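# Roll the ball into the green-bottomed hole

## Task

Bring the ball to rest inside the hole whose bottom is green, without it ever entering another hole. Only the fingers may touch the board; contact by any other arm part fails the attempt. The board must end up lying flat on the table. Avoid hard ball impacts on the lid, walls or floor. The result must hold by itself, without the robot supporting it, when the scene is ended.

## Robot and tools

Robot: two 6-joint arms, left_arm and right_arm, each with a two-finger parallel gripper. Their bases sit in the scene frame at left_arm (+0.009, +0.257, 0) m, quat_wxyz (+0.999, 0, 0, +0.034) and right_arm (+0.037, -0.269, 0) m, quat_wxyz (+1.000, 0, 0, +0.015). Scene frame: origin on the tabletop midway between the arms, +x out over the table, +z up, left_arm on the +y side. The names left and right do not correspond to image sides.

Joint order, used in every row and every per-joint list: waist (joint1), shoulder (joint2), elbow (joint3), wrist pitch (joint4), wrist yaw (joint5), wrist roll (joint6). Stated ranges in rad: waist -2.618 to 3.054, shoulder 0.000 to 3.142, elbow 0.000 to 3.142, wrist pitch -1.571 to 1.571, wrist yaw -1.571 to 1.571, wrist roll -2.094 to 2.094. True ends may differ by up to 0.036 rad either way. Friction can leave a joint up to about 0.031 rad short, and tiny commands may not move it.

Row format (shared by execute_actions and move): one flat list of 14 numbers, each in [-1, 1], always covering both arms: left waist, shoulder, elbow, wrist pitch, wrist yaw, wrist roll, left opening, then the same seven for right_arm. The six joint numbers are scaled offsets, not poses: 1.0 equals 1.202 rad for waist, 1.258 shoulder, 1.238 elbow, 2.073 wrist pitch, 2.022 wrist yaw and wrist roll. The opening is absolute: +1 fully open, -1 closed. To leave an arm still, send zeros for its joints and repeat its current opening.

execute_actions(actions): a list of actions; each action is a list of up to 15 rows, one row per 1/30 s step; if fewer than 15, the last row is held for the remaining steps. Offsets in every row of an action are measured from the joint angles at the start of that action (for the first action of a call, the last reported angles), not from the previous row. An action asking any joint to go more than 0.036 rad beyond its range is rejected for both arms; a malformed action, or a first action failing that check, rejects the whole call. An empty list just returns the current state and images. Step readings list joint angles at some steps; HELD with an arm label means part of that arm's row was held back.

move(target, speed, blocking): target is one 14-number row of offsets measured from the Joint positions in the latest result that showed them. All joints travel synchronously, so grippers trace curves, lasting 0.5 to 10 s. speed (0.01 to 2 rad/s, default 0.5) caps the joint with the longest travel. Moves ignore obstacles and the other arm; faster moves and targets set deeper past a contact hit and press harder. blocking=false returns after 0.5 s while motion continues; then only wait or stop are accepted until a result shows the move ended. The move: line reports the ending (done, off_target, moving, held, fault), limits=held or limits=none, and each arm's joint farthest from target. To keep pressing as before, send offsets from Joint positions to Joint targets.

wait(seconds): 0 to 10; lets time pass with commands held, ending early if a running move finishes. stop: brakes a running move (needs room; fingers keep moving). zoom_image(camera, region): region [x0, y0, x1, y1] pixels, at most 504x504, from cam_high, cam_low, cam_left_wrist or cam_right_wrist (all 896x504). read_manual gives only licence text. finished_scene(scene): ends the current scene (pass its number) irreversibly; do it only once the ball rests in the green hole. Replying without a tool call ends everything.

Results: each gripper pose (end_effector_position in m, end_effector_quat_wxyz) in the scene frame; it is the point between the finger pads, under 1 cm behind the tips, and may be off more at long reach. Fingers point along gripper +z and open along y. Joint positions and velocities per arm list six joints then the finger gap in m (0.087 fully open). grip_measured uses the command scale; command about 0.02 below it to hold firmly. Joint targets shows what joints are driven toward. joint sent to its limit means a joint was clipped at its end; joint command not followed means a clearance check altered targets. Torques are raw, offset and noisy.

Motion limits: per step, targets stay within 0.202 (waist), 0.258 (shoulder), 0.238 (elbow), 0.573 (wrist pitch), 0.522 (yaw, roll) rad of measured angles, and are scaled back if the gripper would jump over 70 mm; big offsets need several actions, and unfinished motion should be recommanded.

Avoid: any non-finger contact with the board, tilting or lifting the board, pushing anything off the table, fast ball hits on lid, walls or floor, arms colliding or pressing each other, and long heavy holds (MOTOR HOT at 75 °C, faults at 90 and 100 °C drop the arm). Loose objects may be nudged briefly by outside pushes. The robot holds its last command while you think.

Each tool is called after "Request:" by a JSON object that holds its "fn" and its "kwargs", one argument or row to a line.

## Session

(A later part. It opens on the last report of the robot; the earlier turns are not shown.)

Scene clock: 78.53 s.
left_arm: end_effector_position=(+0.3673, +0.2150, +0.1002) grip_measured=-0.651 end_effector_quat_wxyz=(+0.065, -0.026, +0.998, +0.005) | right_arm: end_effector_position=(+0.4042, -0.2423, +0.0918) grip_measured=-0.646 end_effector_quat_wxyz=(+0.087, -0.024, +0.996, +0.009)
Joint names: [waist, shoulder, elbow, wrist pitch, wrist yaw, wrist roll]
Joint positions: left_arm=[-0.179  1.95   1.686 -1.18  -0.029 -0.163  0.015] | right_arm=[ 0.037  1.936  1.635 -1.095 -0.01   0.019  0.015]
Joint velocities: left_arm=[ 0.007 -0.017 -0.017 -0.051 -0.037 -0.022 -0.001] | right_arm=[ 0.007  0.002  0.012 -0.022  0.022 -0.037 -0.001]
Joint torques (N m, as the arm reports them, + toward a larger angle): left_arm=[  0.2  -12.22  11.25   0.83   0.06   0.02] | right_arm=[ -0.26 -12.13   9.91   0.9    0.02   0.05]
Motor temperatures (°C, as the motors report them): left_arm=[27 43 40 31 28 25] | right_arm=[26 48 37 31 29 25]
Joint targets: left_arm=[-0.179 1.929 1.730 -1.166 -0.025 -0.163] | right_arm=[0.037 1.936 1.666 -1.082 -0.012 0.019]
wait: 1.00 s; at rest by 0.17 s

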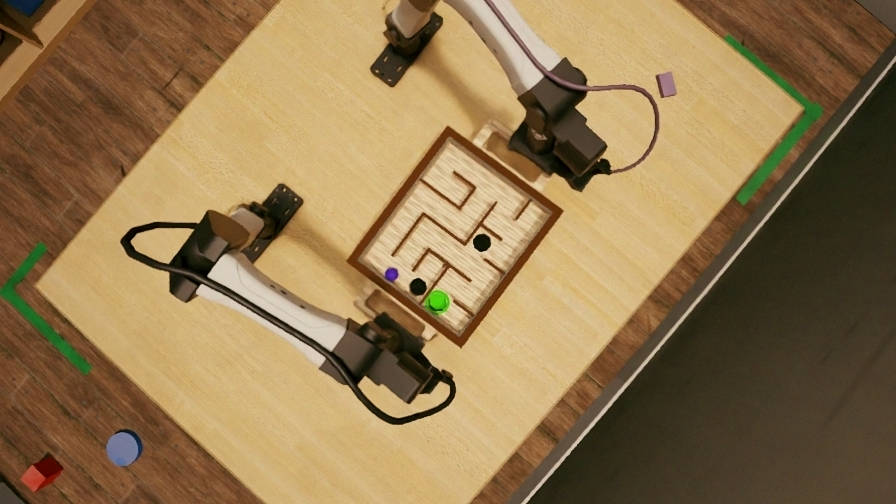

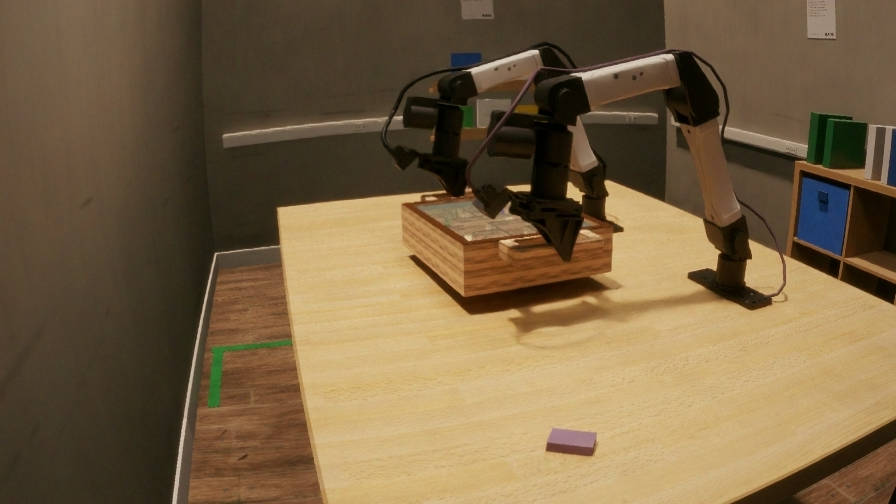

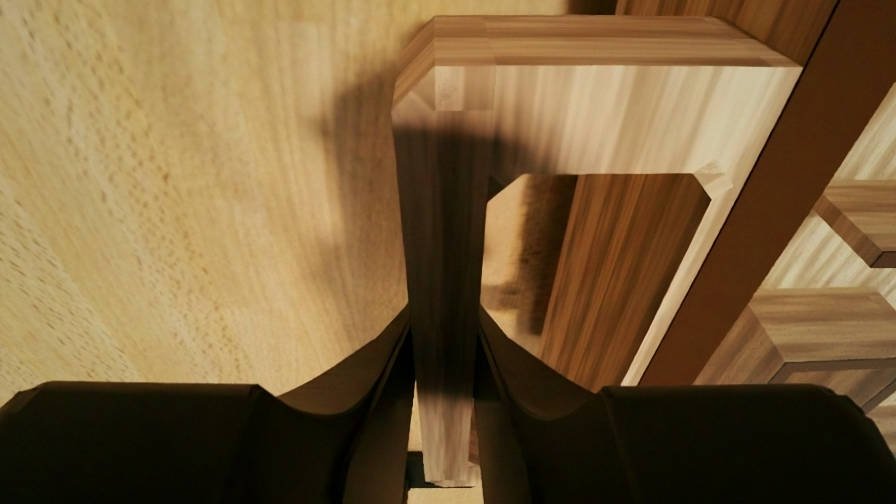

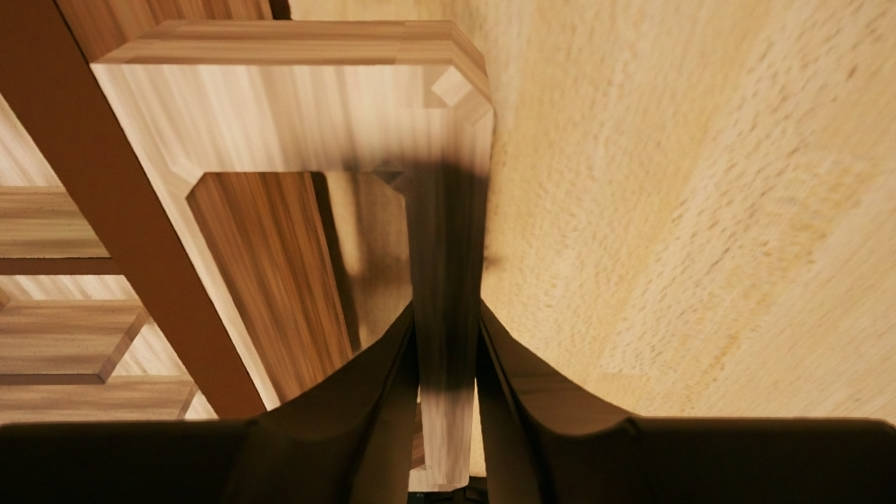

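Request:
{"fn": "execute_actions", "kwargs": {
  "actions": [
    [[0,-0.016,0.035,0,0.002,0,-0.76,0,0,0.035,-0.012,0.002,0,-0.76],[0,-0.016,0.035,0,0.004,0,-0.76,0,0,0.041,-0.016,0.004,0,-0.76],[0,-0.016,0.035,0,0.006,0,-0.76,0,0,0.047,-0.02,0.006,0,-0.76],[0,-0.016,0.035,0,0.008,0,-0.76,0,0,0.053,-0.024,0.008,0,-0.76],[0,-0.016,0.035,0,0.01,0,-0.76,0,0,0.059,-0.028,0.01,0,-0.76],[0,-0.016,0.035,0,0.012,0,-0.76,0,0,0.065,-0.032,0.012,0,-0.76],[0,-0.016,0.035,0,0.014,0,-0.76,0,0,0.071,-0.036,0.014,0,-0.76],[0,-0.016,0.035,0,0.016,0,-0.76,0,0,0.077,-0.04,0.016,0,-0.76],[0,-0.016,0.035,0,0.018,0,-0.76,0,0,0.083,-0.043,0.018,0,-0.76],[0,-0.016,0.035,0,0.02,0,-0.76,0,0,0.089,-0.045,0.02,0,-0.76]]
  ]
}}

Request:
{"fn": "wait", "kwargs": {
  "seconds": 1.5
}}

Scene clock: 87.47 s.
left_arm: end_effector_position=(+0.3669, +0.2089, +0.1003) grip_measured=-0.652 end_effector_quat_wxyz=(+0.063, -0.025, +0.998, -0.012) | right_arm: end_effector_position=(+0.4033, -0.2486, +0.1098) grip_measured=-0.646 end_effector_quat_wxyz=(+0.084, -0.024, +0.996, -0.009)
Joint names: [waist, shoulder, elbow, wrist pitch, wrist yaw, wrist roll]
Joint positions: left_arm=[-0.179  1.95   1.686 -1.179  0.007 -0.163  0.015] | right_arm=[ 0.037  1.936  1.707 -1.173  0.025  0.015  0.015]
Joint velocities: left_arm=[ 0.022 -0.007 -0.007 -0.037  0.037  0.007  0.   ] | right_arm=[-0.012  0.002 -0.027 -0.081  0.051  0.051 -0.   ]
Joint torques (N m, as the arm reports them, + toward a larger angle): left_arm=[  0.2  -12.19  11.26   0.61   0.09   0.02] | right_arm=[ -0.11 -12.34  10.56   0.62   0.15   0.08]
Motor temperatures (°C, as the motors report them): left_arm=[27 44 42 31 28 25] | right_arm=[26 49 37 31 29 25]
Joint targets: left_arm=[-0.179 1.929 1.730 -1.180 0.012 -0.163] | right_arm=[0.037 1.936 1.746 -1.189 0.030 0.019]
Step readings (joint positions):
0: left_arm=[-0.179 1.950 1.686 -1.180 -0.029 -0.163] | right_arm=[0.037 1.936 1.635 -1.095 -0.010 0.019]
1: left_arm=[-0.179 1.950 1.686 -1.180 -0.029 -0.163] | right_arm=[0.037 1.936 1.635 -1.096 -0.010 0.019]
2: left_arm=[-0.179 1.950 1.686 -1.180 -0.029 -0.163] | right_arm=[0.037 1.936 1.638 -1.099 -0.009 0.019]
4: left_arm=[-0.179 1.950 1.686 -1.180 -0.026 -0.163] | right_arm=[0.037 1.936 1.647 -1.110 -0.006 0.019]
8: left_arm=[-0.179 1.950 1.686 -1.179 -0.012 -0.163] | right_arm=[0.037 1.936 1.678 -1.138 0.008 0.017]
15: Joint positions above

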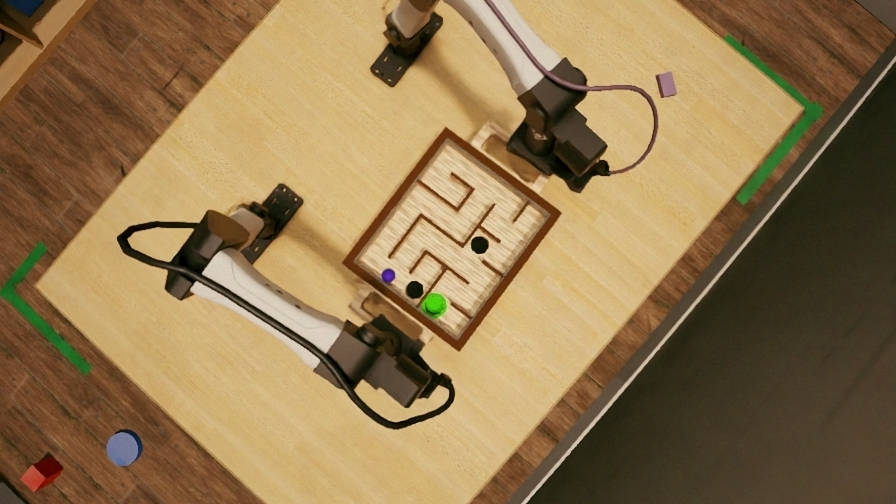

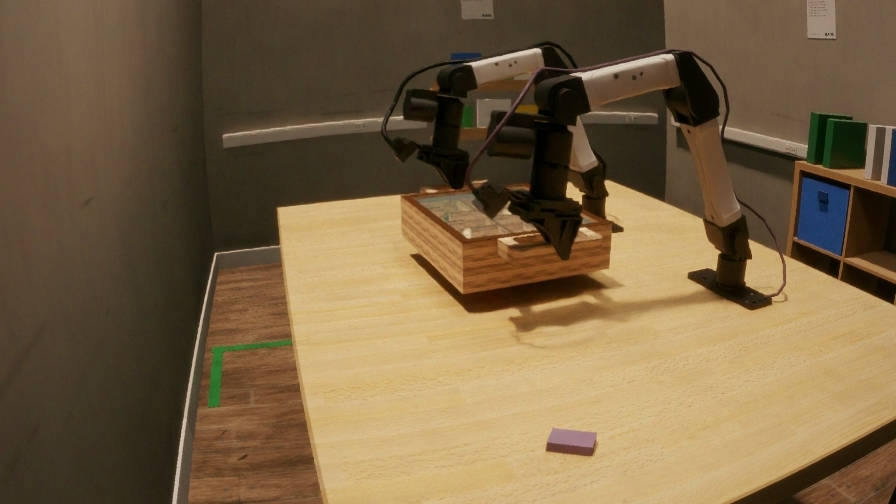

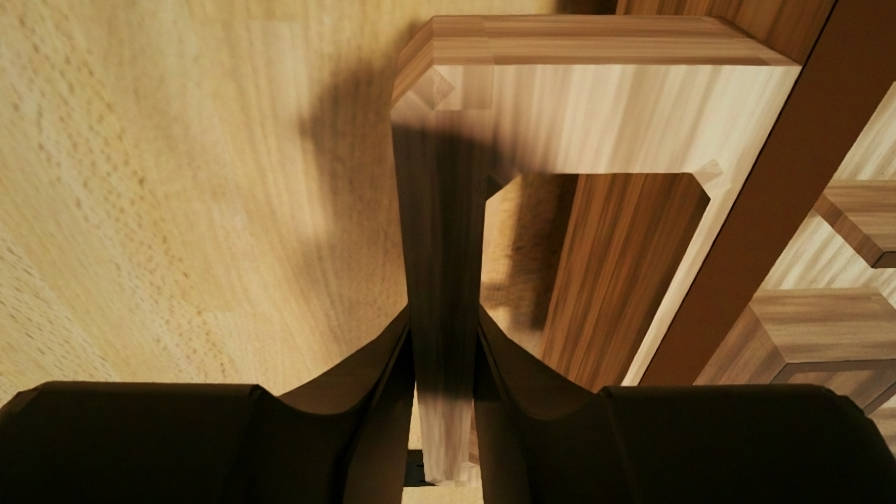

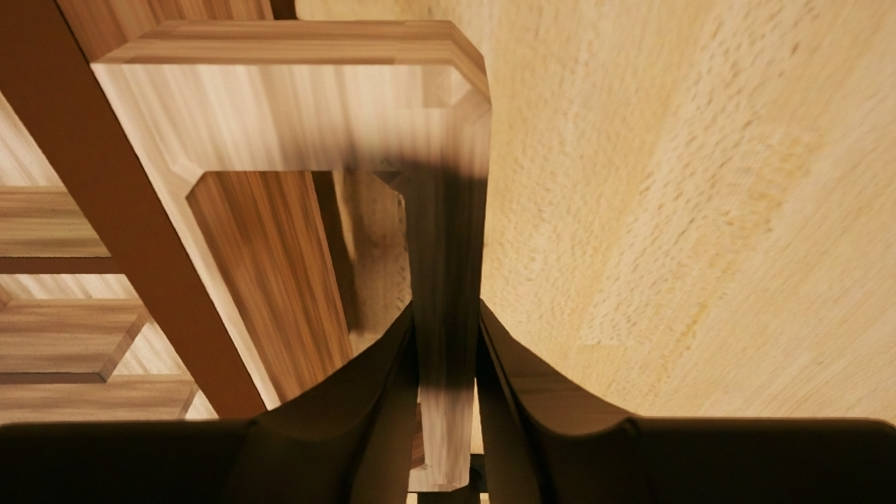

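Scene clock: 88.97 s.
left_arm: end_effector_position=(+0.3669, +0.2088, +0.1003) grip_measured=-0.652 end_effector_quat_wxyz=(+0.063, -0.025, +0.998, -0.012) | right_arm: end_effector_position=(+0.4027, -0.2487, +0.1098) grip_measured=-0.646 end_effector_quat_wxyz=(+0.083, -0.024, +0.996, -0.009)
Joint names: [waist, shoulder, elbow, wrist pitch, wrist yaw, wrist roll]
Joint positions: left_arm=[-0.179  1.95   1.686 -1.179  0.007 -0.163  0.015] | right_arm=[ 0.037  1.936  1.707 -1.175  0.025  0.015  0.015]
Joint velocities: left_arm=[-0.007 -0.012 -0.007  0.022  0.007 -0.051  0.   ] | right_arm=[ 0.002  0.012 -0.012 -0.051  0.037 -0.022 -0.   ]
Joint torques (N m, as the arm reports them, + toward a larger angle): left_arm=[  0.18 -12.23  11.27   0.67   0.1    0.03] | right_arm=[ -0.09 -12.51  10.4    0.64   0.05   0.12]
Motor temperatures (°C, as the motors report them): left_arm=[27 45 42 31 28 25] | right_arm=[26 49 38 31 29 25]
Joint targets: left_arm=[-0.179 1.929 1.730 -1.180 0.012 -0.163] | right_arm=[0.037 1.936 1.746 -1.188 0.030 0.019]
wait: 1.50 s; at rest by 0.20 s

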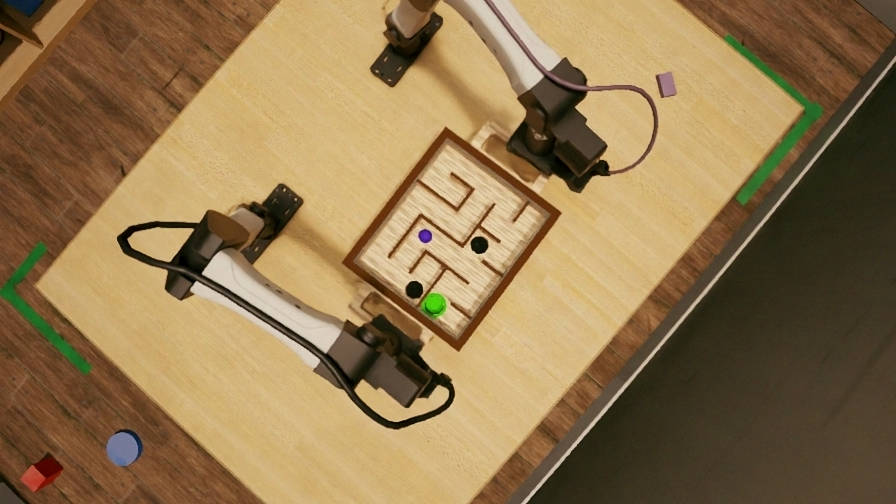

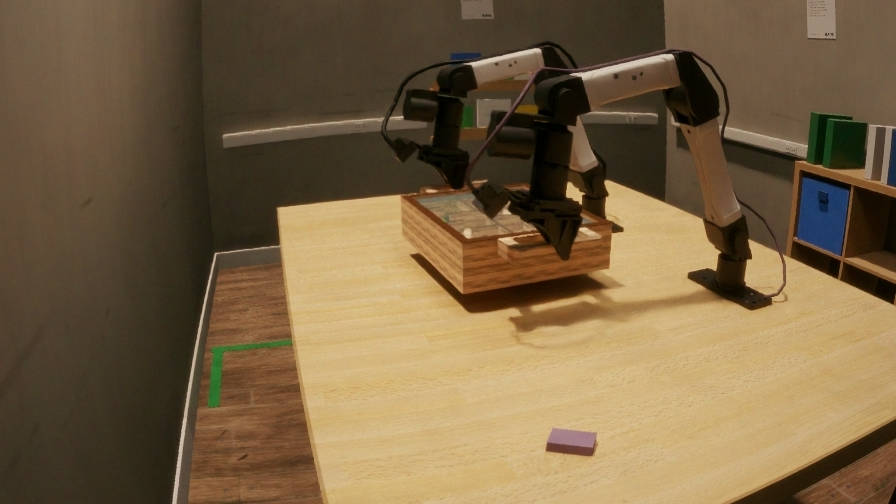

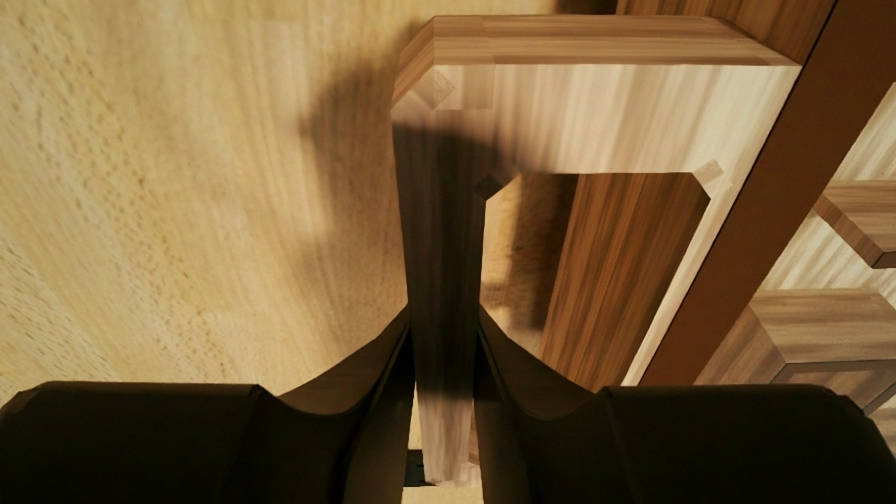

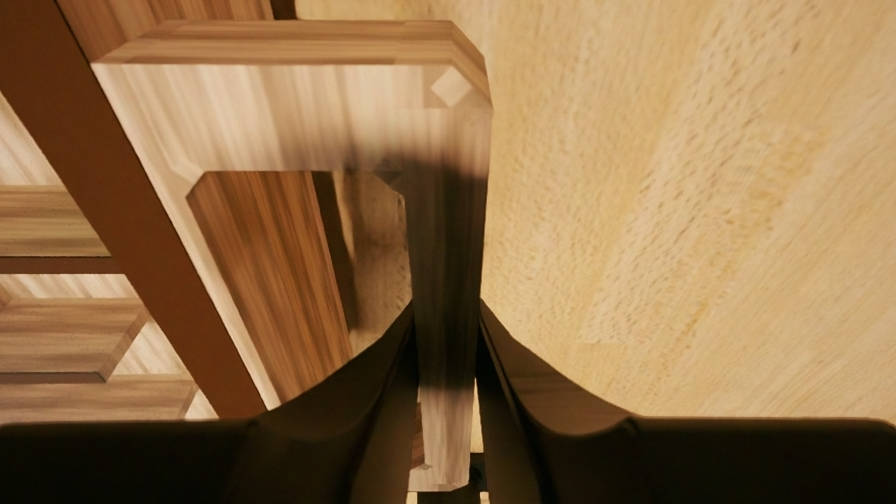

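Request:
{"fn": "execute_actions", "kwargs": {
  "actions": [
    [[0,-0.016,0.046,-0.012,-0.002,0,-0.76,0,0,0.027,-0.01,-0.002,0,-0.76],[0,-0.016,0.052,-0.017,-0.004,0,-0.76,0,0,0.027,-0.012,-0.004,0,-0.76],[0,-0.016,0.058,-0.022,-0.006,0,-0.76,0,0,0.027,-0.014,-0.006,0,-0.76],[0,-0.016,0.064,-0.027,-0.008,0,-0.76,0,0,0.027,-0.015,-0.008,0,-0.76],[0,-0.016,0.07,-0.032,-0.01,0,-0.76,0,0,0.027,-0.016,-0.01,0,-0.76],[0,-0.016,0.076,-0.037,-0.012,0,-0.76,0,0,0.027,-0.017,-0.012,0,-0.76],[0,-0.016,0.082,-0.042,-0.014,0,-0.76,0,0,0.027,-0.018,-0.014,0,-0.76],[0,-0.016,0.088,-0.047,-0.016,0,-0.76,0,0,0.027,-0.019,-0.016,0,-0.76],[0,-0.016,0.095,-0.053,-0.018,0,-0.76,0,0,0.027,-0.02,-0.018,0,-0.76]]
  ]
}}

Request:
{"fn": "wait", "kwargs": {
  "seconds": 3
}}

Scene clock: 101.03 s.
left_arm: end_effector_position=(+0.3624, +0.2153, +0.1183) grip_measured=-0.652 end_effector_quat_wxyz=(+0.056, -0.026, +0.998, +0.006) | right_arm: end_effector_position=(+0.3990, -0.2424, +0.1098) grip_measured=-0.646 end_effector_quat_wxyz=(+0.076, -0.024, +0.997, +0.009)
Joint names: [waist, shoulder, elbow, wrist pitch, wrist yaw, wrist roll]
Joint positions: left_arm=[-0.179  1.95   1.757 -1.269 -0.027 -0.163  0.015] | right_arm=[ 0.037  1.936  1.707 -1.188 -0.011  0.019  0.015]
Joint velocities: left_arm=[ 0.002  0.007  0.002 -0.051  0.022  0.081 -0.002] | right_arm=[-0.012  0.007 -0.007 -0.081  0.037 -0.007 -0.001]
Joint torques (N m, as the arm reports them, + toward a larger angle): left_arm=[  0.17 -12.11  11.51   0.48   0.01   0.02] | right_arm=[ -0.29 -12.36  10.08   0.56   0.12   0.01]
Motor temperatures (°C, as the motors report them): left_arm=[27 46 43 31 28 25] | right_arm=[26 49 39 31 29 25]
Joint targets: left_arm=[-0.179 1.929 1.804 -1.289 -0.029 -0.163] | right_arm=[0.037 1.936 1.740 -1.217 -0.011 0.015]
Step readings (joint positions):
0: left_arm=[-0.179 1.950 1.686 -1.179 0.007 -0.163] | right_arm=[0.037 1.936 1.707 -1.175 0.025 0.015]
1: left_arm=[-0.179 1.950 1.687 -1.179 0.007 -0.163] | right_arm=[0.037 1.936 1.707 -1.176 0.025 0.015]
2: left_arm=[-0.179 1.950 1.691 -1.183 0.007 -0.163] | right_arm=[0.037 1.936 1.707 -1.177 0.025 0.015]
4: left_arm=[-0.179 1.950 1.703 -1.197 0.002 -0.163] | right_arm=[0.037 1.936 1.707 -1.179 0.021 0.016]
8: left_arm=[-0.179 1.950 1.734 -1.232 -0.014 -0.163] | right_arm=[0.037 1.936 1.707 -1.181 0.004 0.018]
15: Joint positions above

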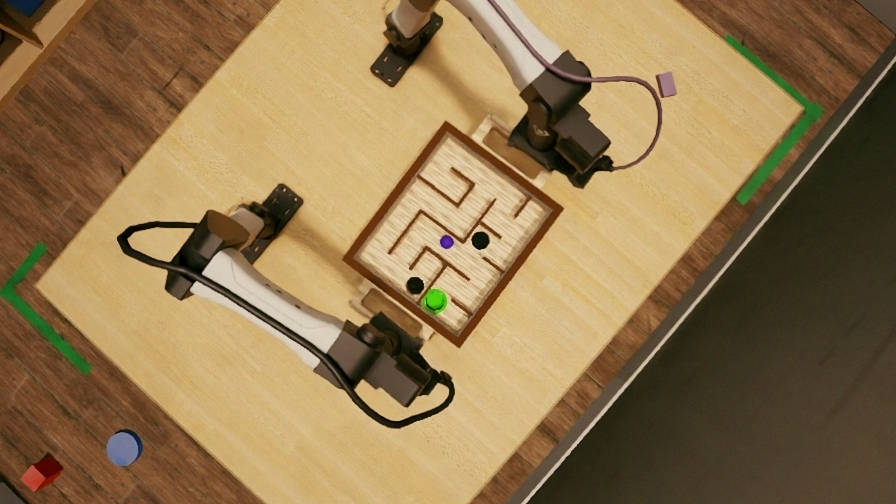

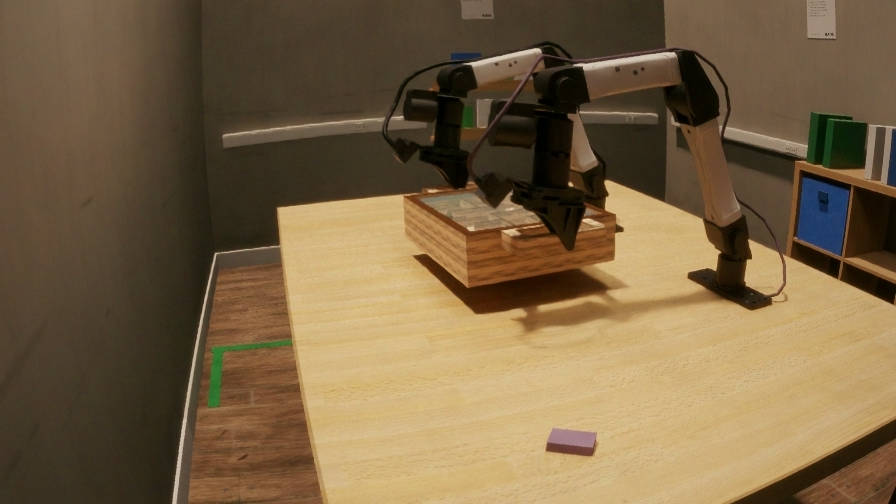

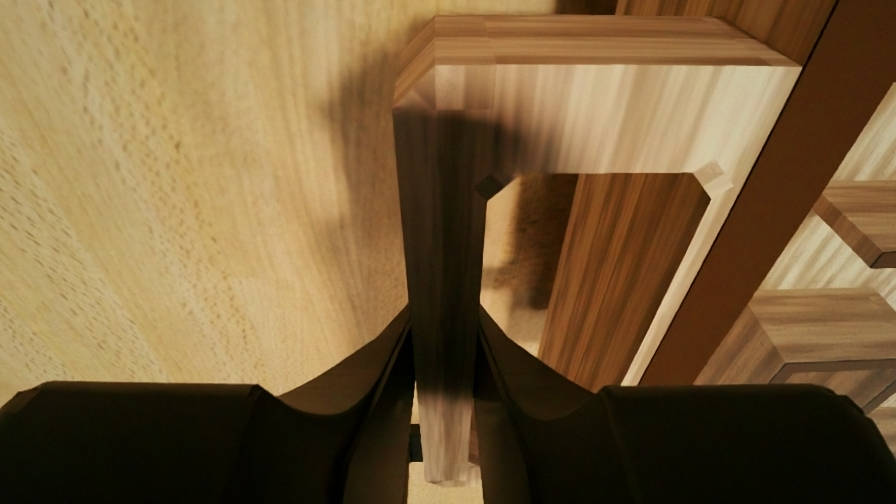

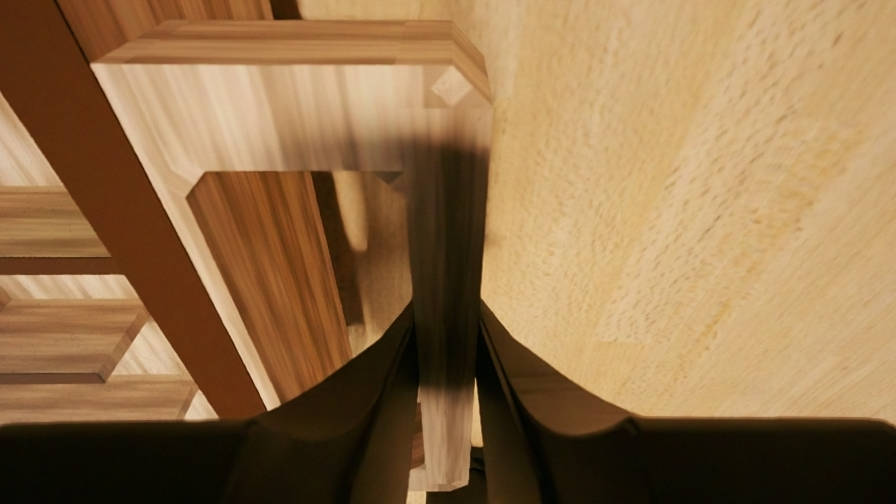

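Scene clock: 104.03 s.
left_arm: end_effector_position=(+0.3612, +0.2154, +0.1183) grip_measured=-0.652 end_effector_quat_wxyz=(+0.054, -0.026, +0.998, +0.006) | right_arm: end_effector_position=(+0.3977, -0.2423, +0.1098) grip_measured=-0.646 end_effector_quat_wxyz=(+0.073, -0.024, +0.997, +0.009)
Joint names: [waist, shoulder, elbow, wrist pitch, wrist yaw, wrist roll]
Joint positions: left_arm=[-0.179  1.95   1.757 -1.274 -0.027 -0.163  0.015] | right_arm=[ 0.037  1.936  1.707 -1.194 -0.012  0.019  0.015]
Joint velocities: left_arm=[ 0.002 -0.002  0.017  0.081 -0.051 -0.022  0.001] | right_arm=[ 0.002 -0.022  0.002 -0.051  0.037  0.007  0.001]
Joint torques (N m, as the arm reports them, + toward a larger angle): left_arm=[  0.19 -12.17  11.48   0.47  -0.01   0.02] | right_arm=[ -0.15 -12.2    9.82   0.5    0.02  -0.02]
Motor temperatures (°C, as the motors report them): left_arm=[27 46 44 31 28 25] | right_arm=[26 50 39 31 29 25]
Joint targets: left_arm=[-0.179 1.929 1.804 -1.289 -0.029 -0.163] | right_arm=[0.037 1.936 1.740 -1.217 -0.011 0.015]
wait: 3.00 s; at rest by 0.27 s

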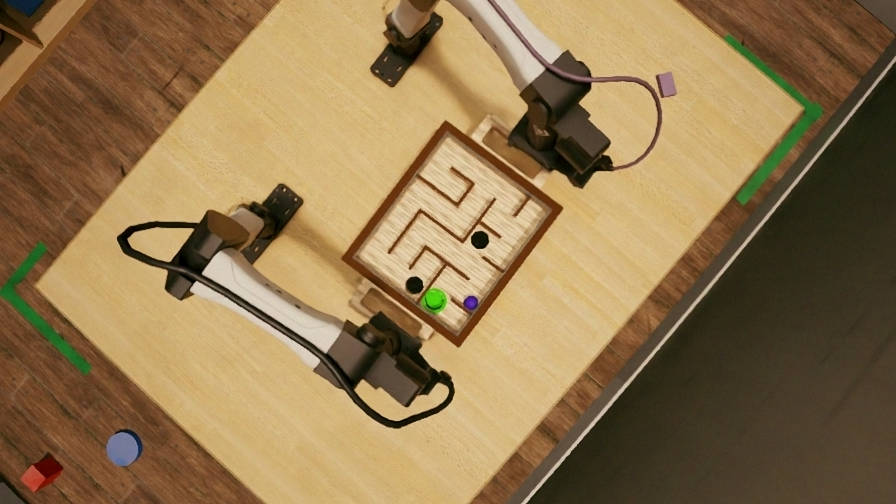

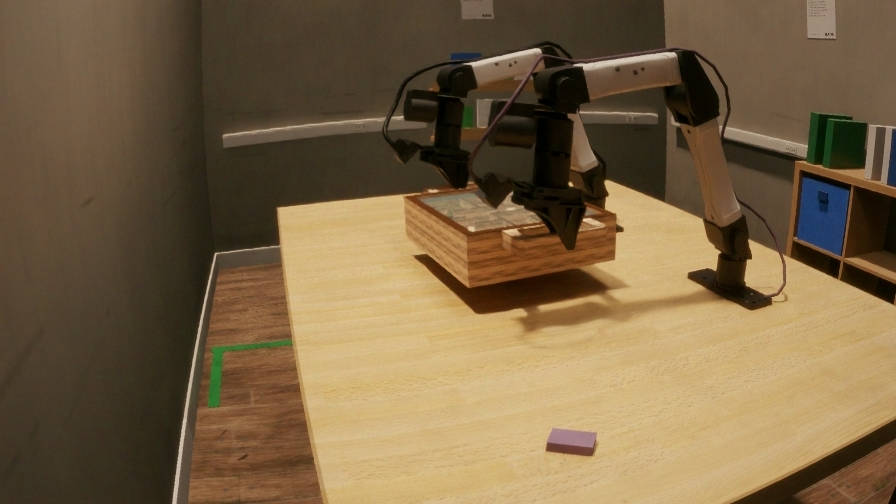

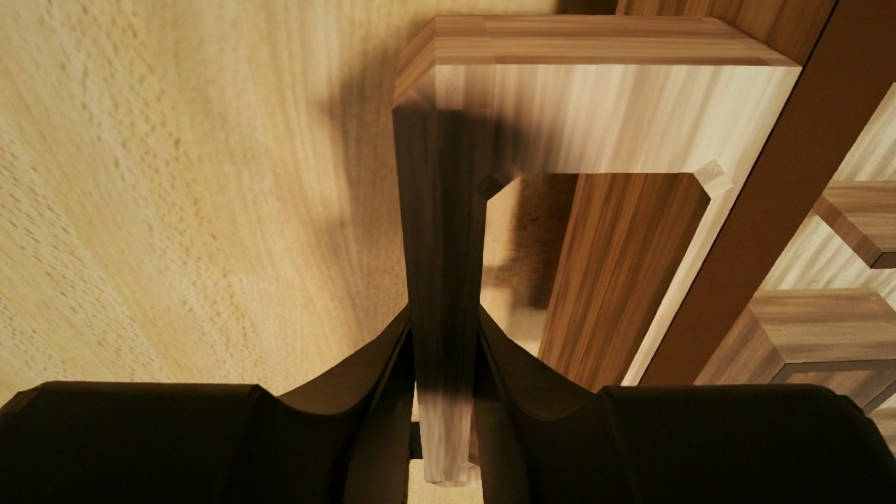

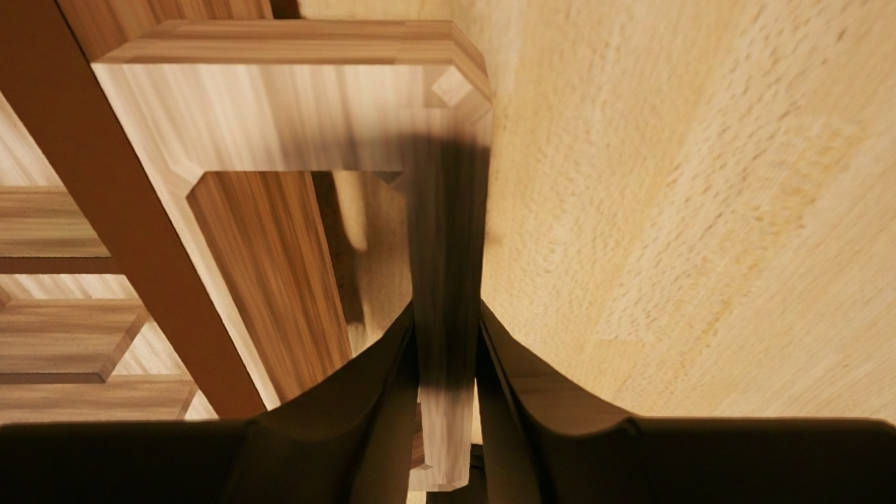

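Request:
{"fn": "execute_actions", "kwargs": {
  "actions": [
    [[0,-0.016,0.033,0.029,0,0,-0.76,0,0,0.025,0.029,0,0,-0.76]]
  ]
}}

Request:
{"fn": "wait", "kwargs": {
  "seconds": 4
}}

Scene clock: 107.73 s.
left_arm: end_effector_position=(+0.3718, +0.2155, +0.1179) grip_measured=-0.652 end_effector_quat_wxyz=(+0.075, -0.027, +0.997, +0.007) | right_arm: end_effector_position=(+0.4091, -0.2419, +0.1099) grip_measured=-0.646 end_effector_quat_wxyz=(+0.096, -0.024, +0.995, +0.009)
Joint names: [waist, shoulder, elbow, wrist pitch, wrist yaw, wrist roll]
Joint positions: left_arm=[-0.179  1.95   1.757 -1.232 -0.034 -0.163  0.015] | right_arm=[ 0.037  1.936  1.707 -1.149 -0.011  0.019  0.015]
Joint velocities: left_arm=[ 0.002  0.002 -0.022 -0.051  0.022 -0.037 -0.   ] | right_arm=[ 0.002  0.007  0.002 -0.007  0.022 -0.022 -0.001]
Joint torques (N m, as the arm reports them, + toward a larger angle): left_arm=[  0.25 -12.42  11.11   0.91   0.1    0.02] | right_arm=[ -0.44 -12.16   9.86   0.96  -0.04   0.03]
Motor temperatures (°C, as the motors report them): left_arm=[27 46 44 31 28 25] | right_arm=[26 50 39 31 29 25]
Joint targets: left_arm=[-0.179 1.929 1.798 -1.214 -0.027 -0.163] | right_arm=[0.037 1.936 1.738 -1.134 -0.012 0.019]
Step readings (joint positions):
0: left_arm=[-0.179 1.950 1.757 -1.274 -0.027 -0.163] | right_arm=[0.037 1.936 1.707 -1.194 -0.012 0.019]
1: left_arm=[-0.179 1.950 1.757 -1.272 -0.027 -0.163] | right_arm=[0.037 1.936 1.707 -1.191 -0.012 0.019]
2: left_arm=[-0.179 1.950 1.757 -1.267 -0.027 -0.163] | right_arm=[0.037 1.936 1.707 -1.185 -0.012 0.019]
4: left_arm=[-0.179 1.950 1.757 -1.254 -0.030 -0.163] | right_arm=[0.037 1.936 1.707 -1.170 -0.012 0.019]
8: left_arm=[-0.179 1.950 1.757 -1.236 -0.033 -0.163] | right_arm=[0.037 1.936 1.707 -1.152 -0.011 0.019]
15: Joint positions above

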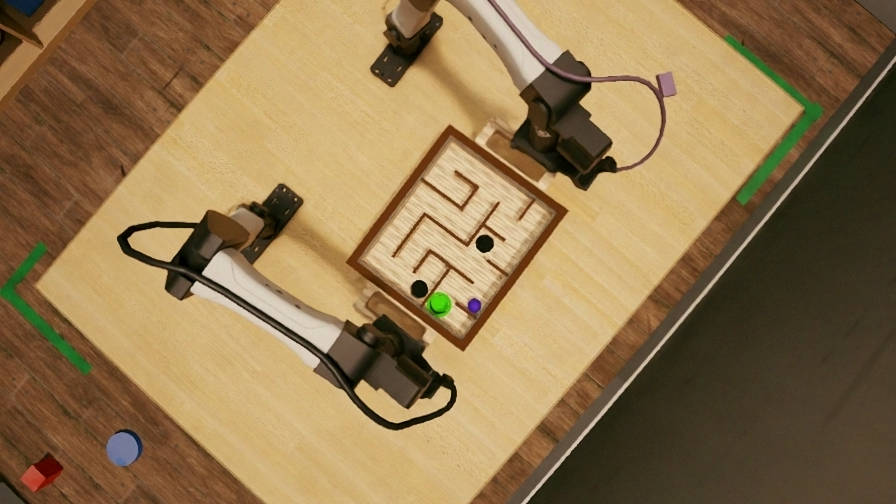

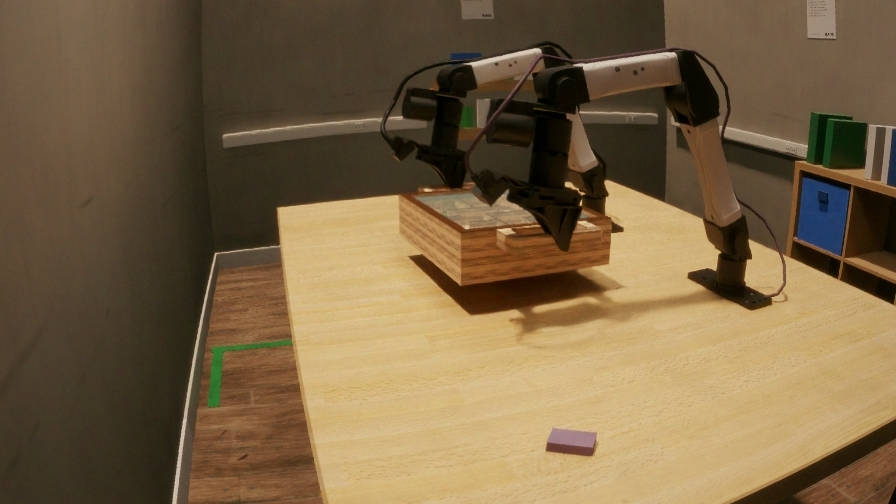

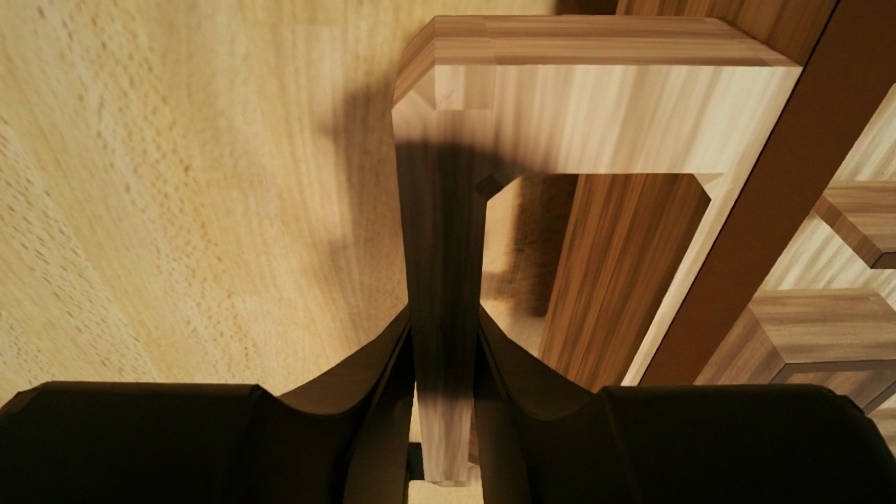

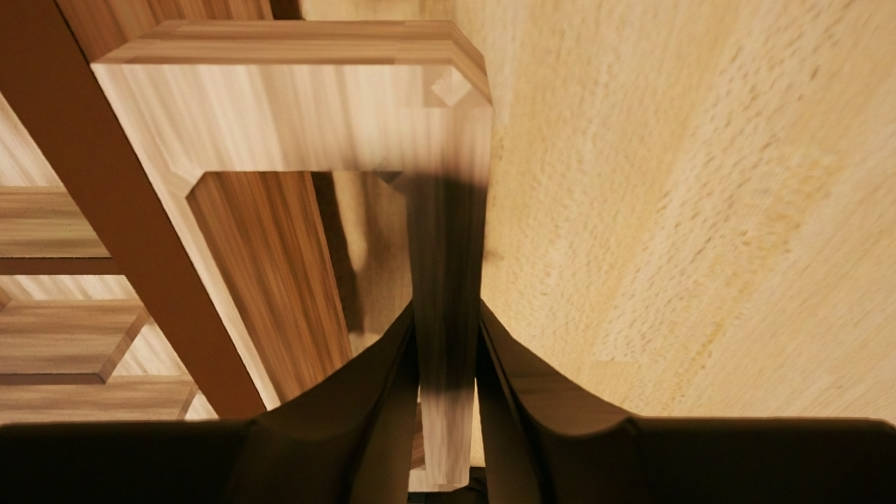

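Scene clock: 111.73 s.
left_arm: end_effector_position=(+0.3719, +0.2155, +0.1179) grip_measured=-0.652 end_effector_quat_wxyz=(+0.075, -0.027, +0.997, +0.007) | right_arm: end_effector_position=(+0.4092, -0.2419, +0.1099) grip_measured=-0.646 end_effector_quat_wxyz=(+0.096, -0.024, +0.995, +0.009)
Joint names: [waist, shoulder, elbow, wrist pitch, wrist yaw, wrist roll]
Joint positions: left_arm=[-0.179  1.95   1.757 -1.232 -0.034 -0.163  0.015] | right_arm=[ 0.037  1.936  1.707 -1.148 -0.011  0.019  0.015]
Joint velocities: left_arm=[-0.007 -0.012 -0.012  0.022 -0.037  0.037  0.001] | right_arm=[-0.027 -0.002  0.002 -0.007  0.037  0.037 -0.   ]
Joint torques (N m, as the arm reports them, + toward a larger angle): left_arm=[  0.19 -12.24  11.09   0.91   0.1    0.02] | right_arm=[ -0.11 -12.22   9.81   0.93  -0.01   0.04]
Motor temperatures (°C, as the motors report them): left_arm=[27 46 44 31 28 25] | right_arm=[26 50 39 31 29 25]
Joint targets: left_arm=[-0.179 1.929 1.798 -1.214 -0.027 -0.163] | right_arm=[0.037 1.936 1.738 -1.134 -0.013 0.019]
wait: 4.00 s; at rest by 0.17 s

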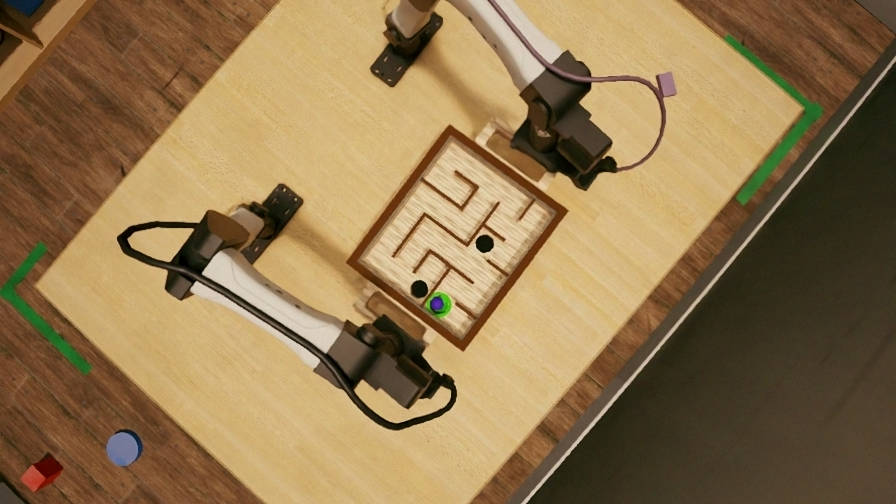

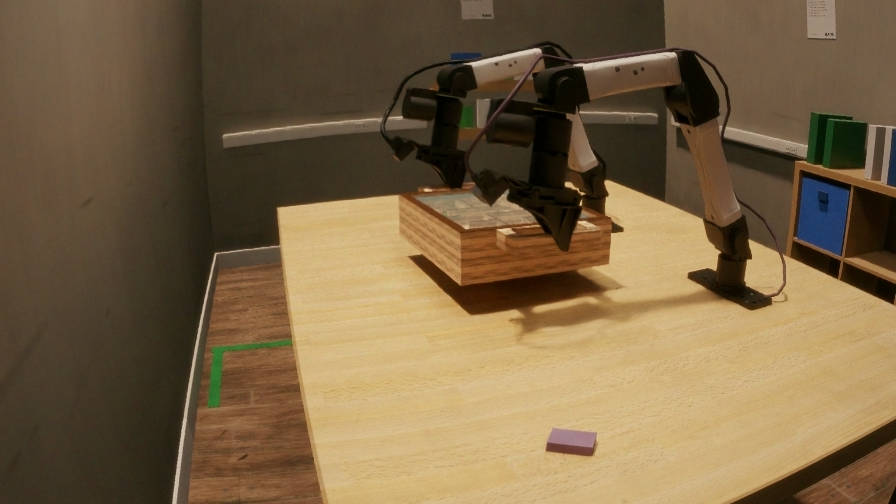

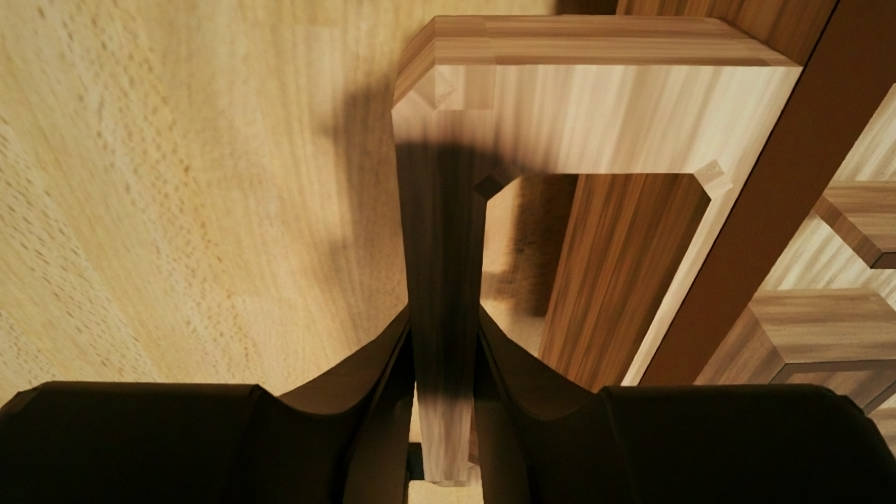

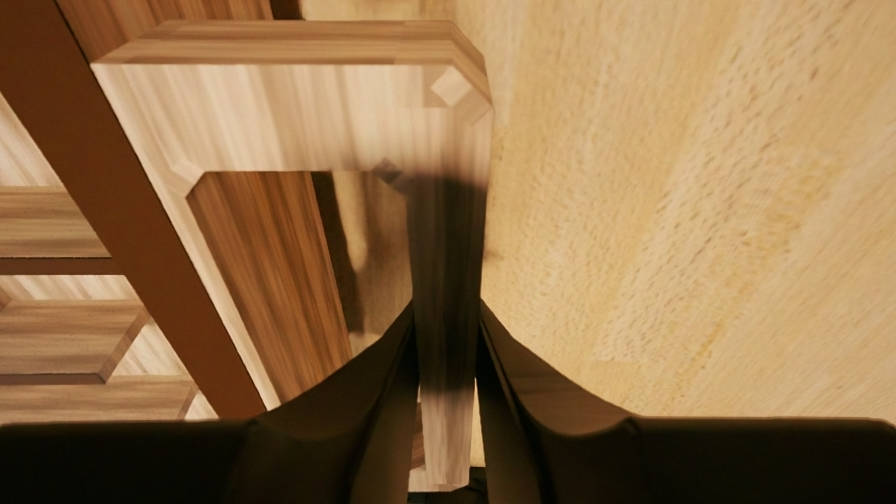

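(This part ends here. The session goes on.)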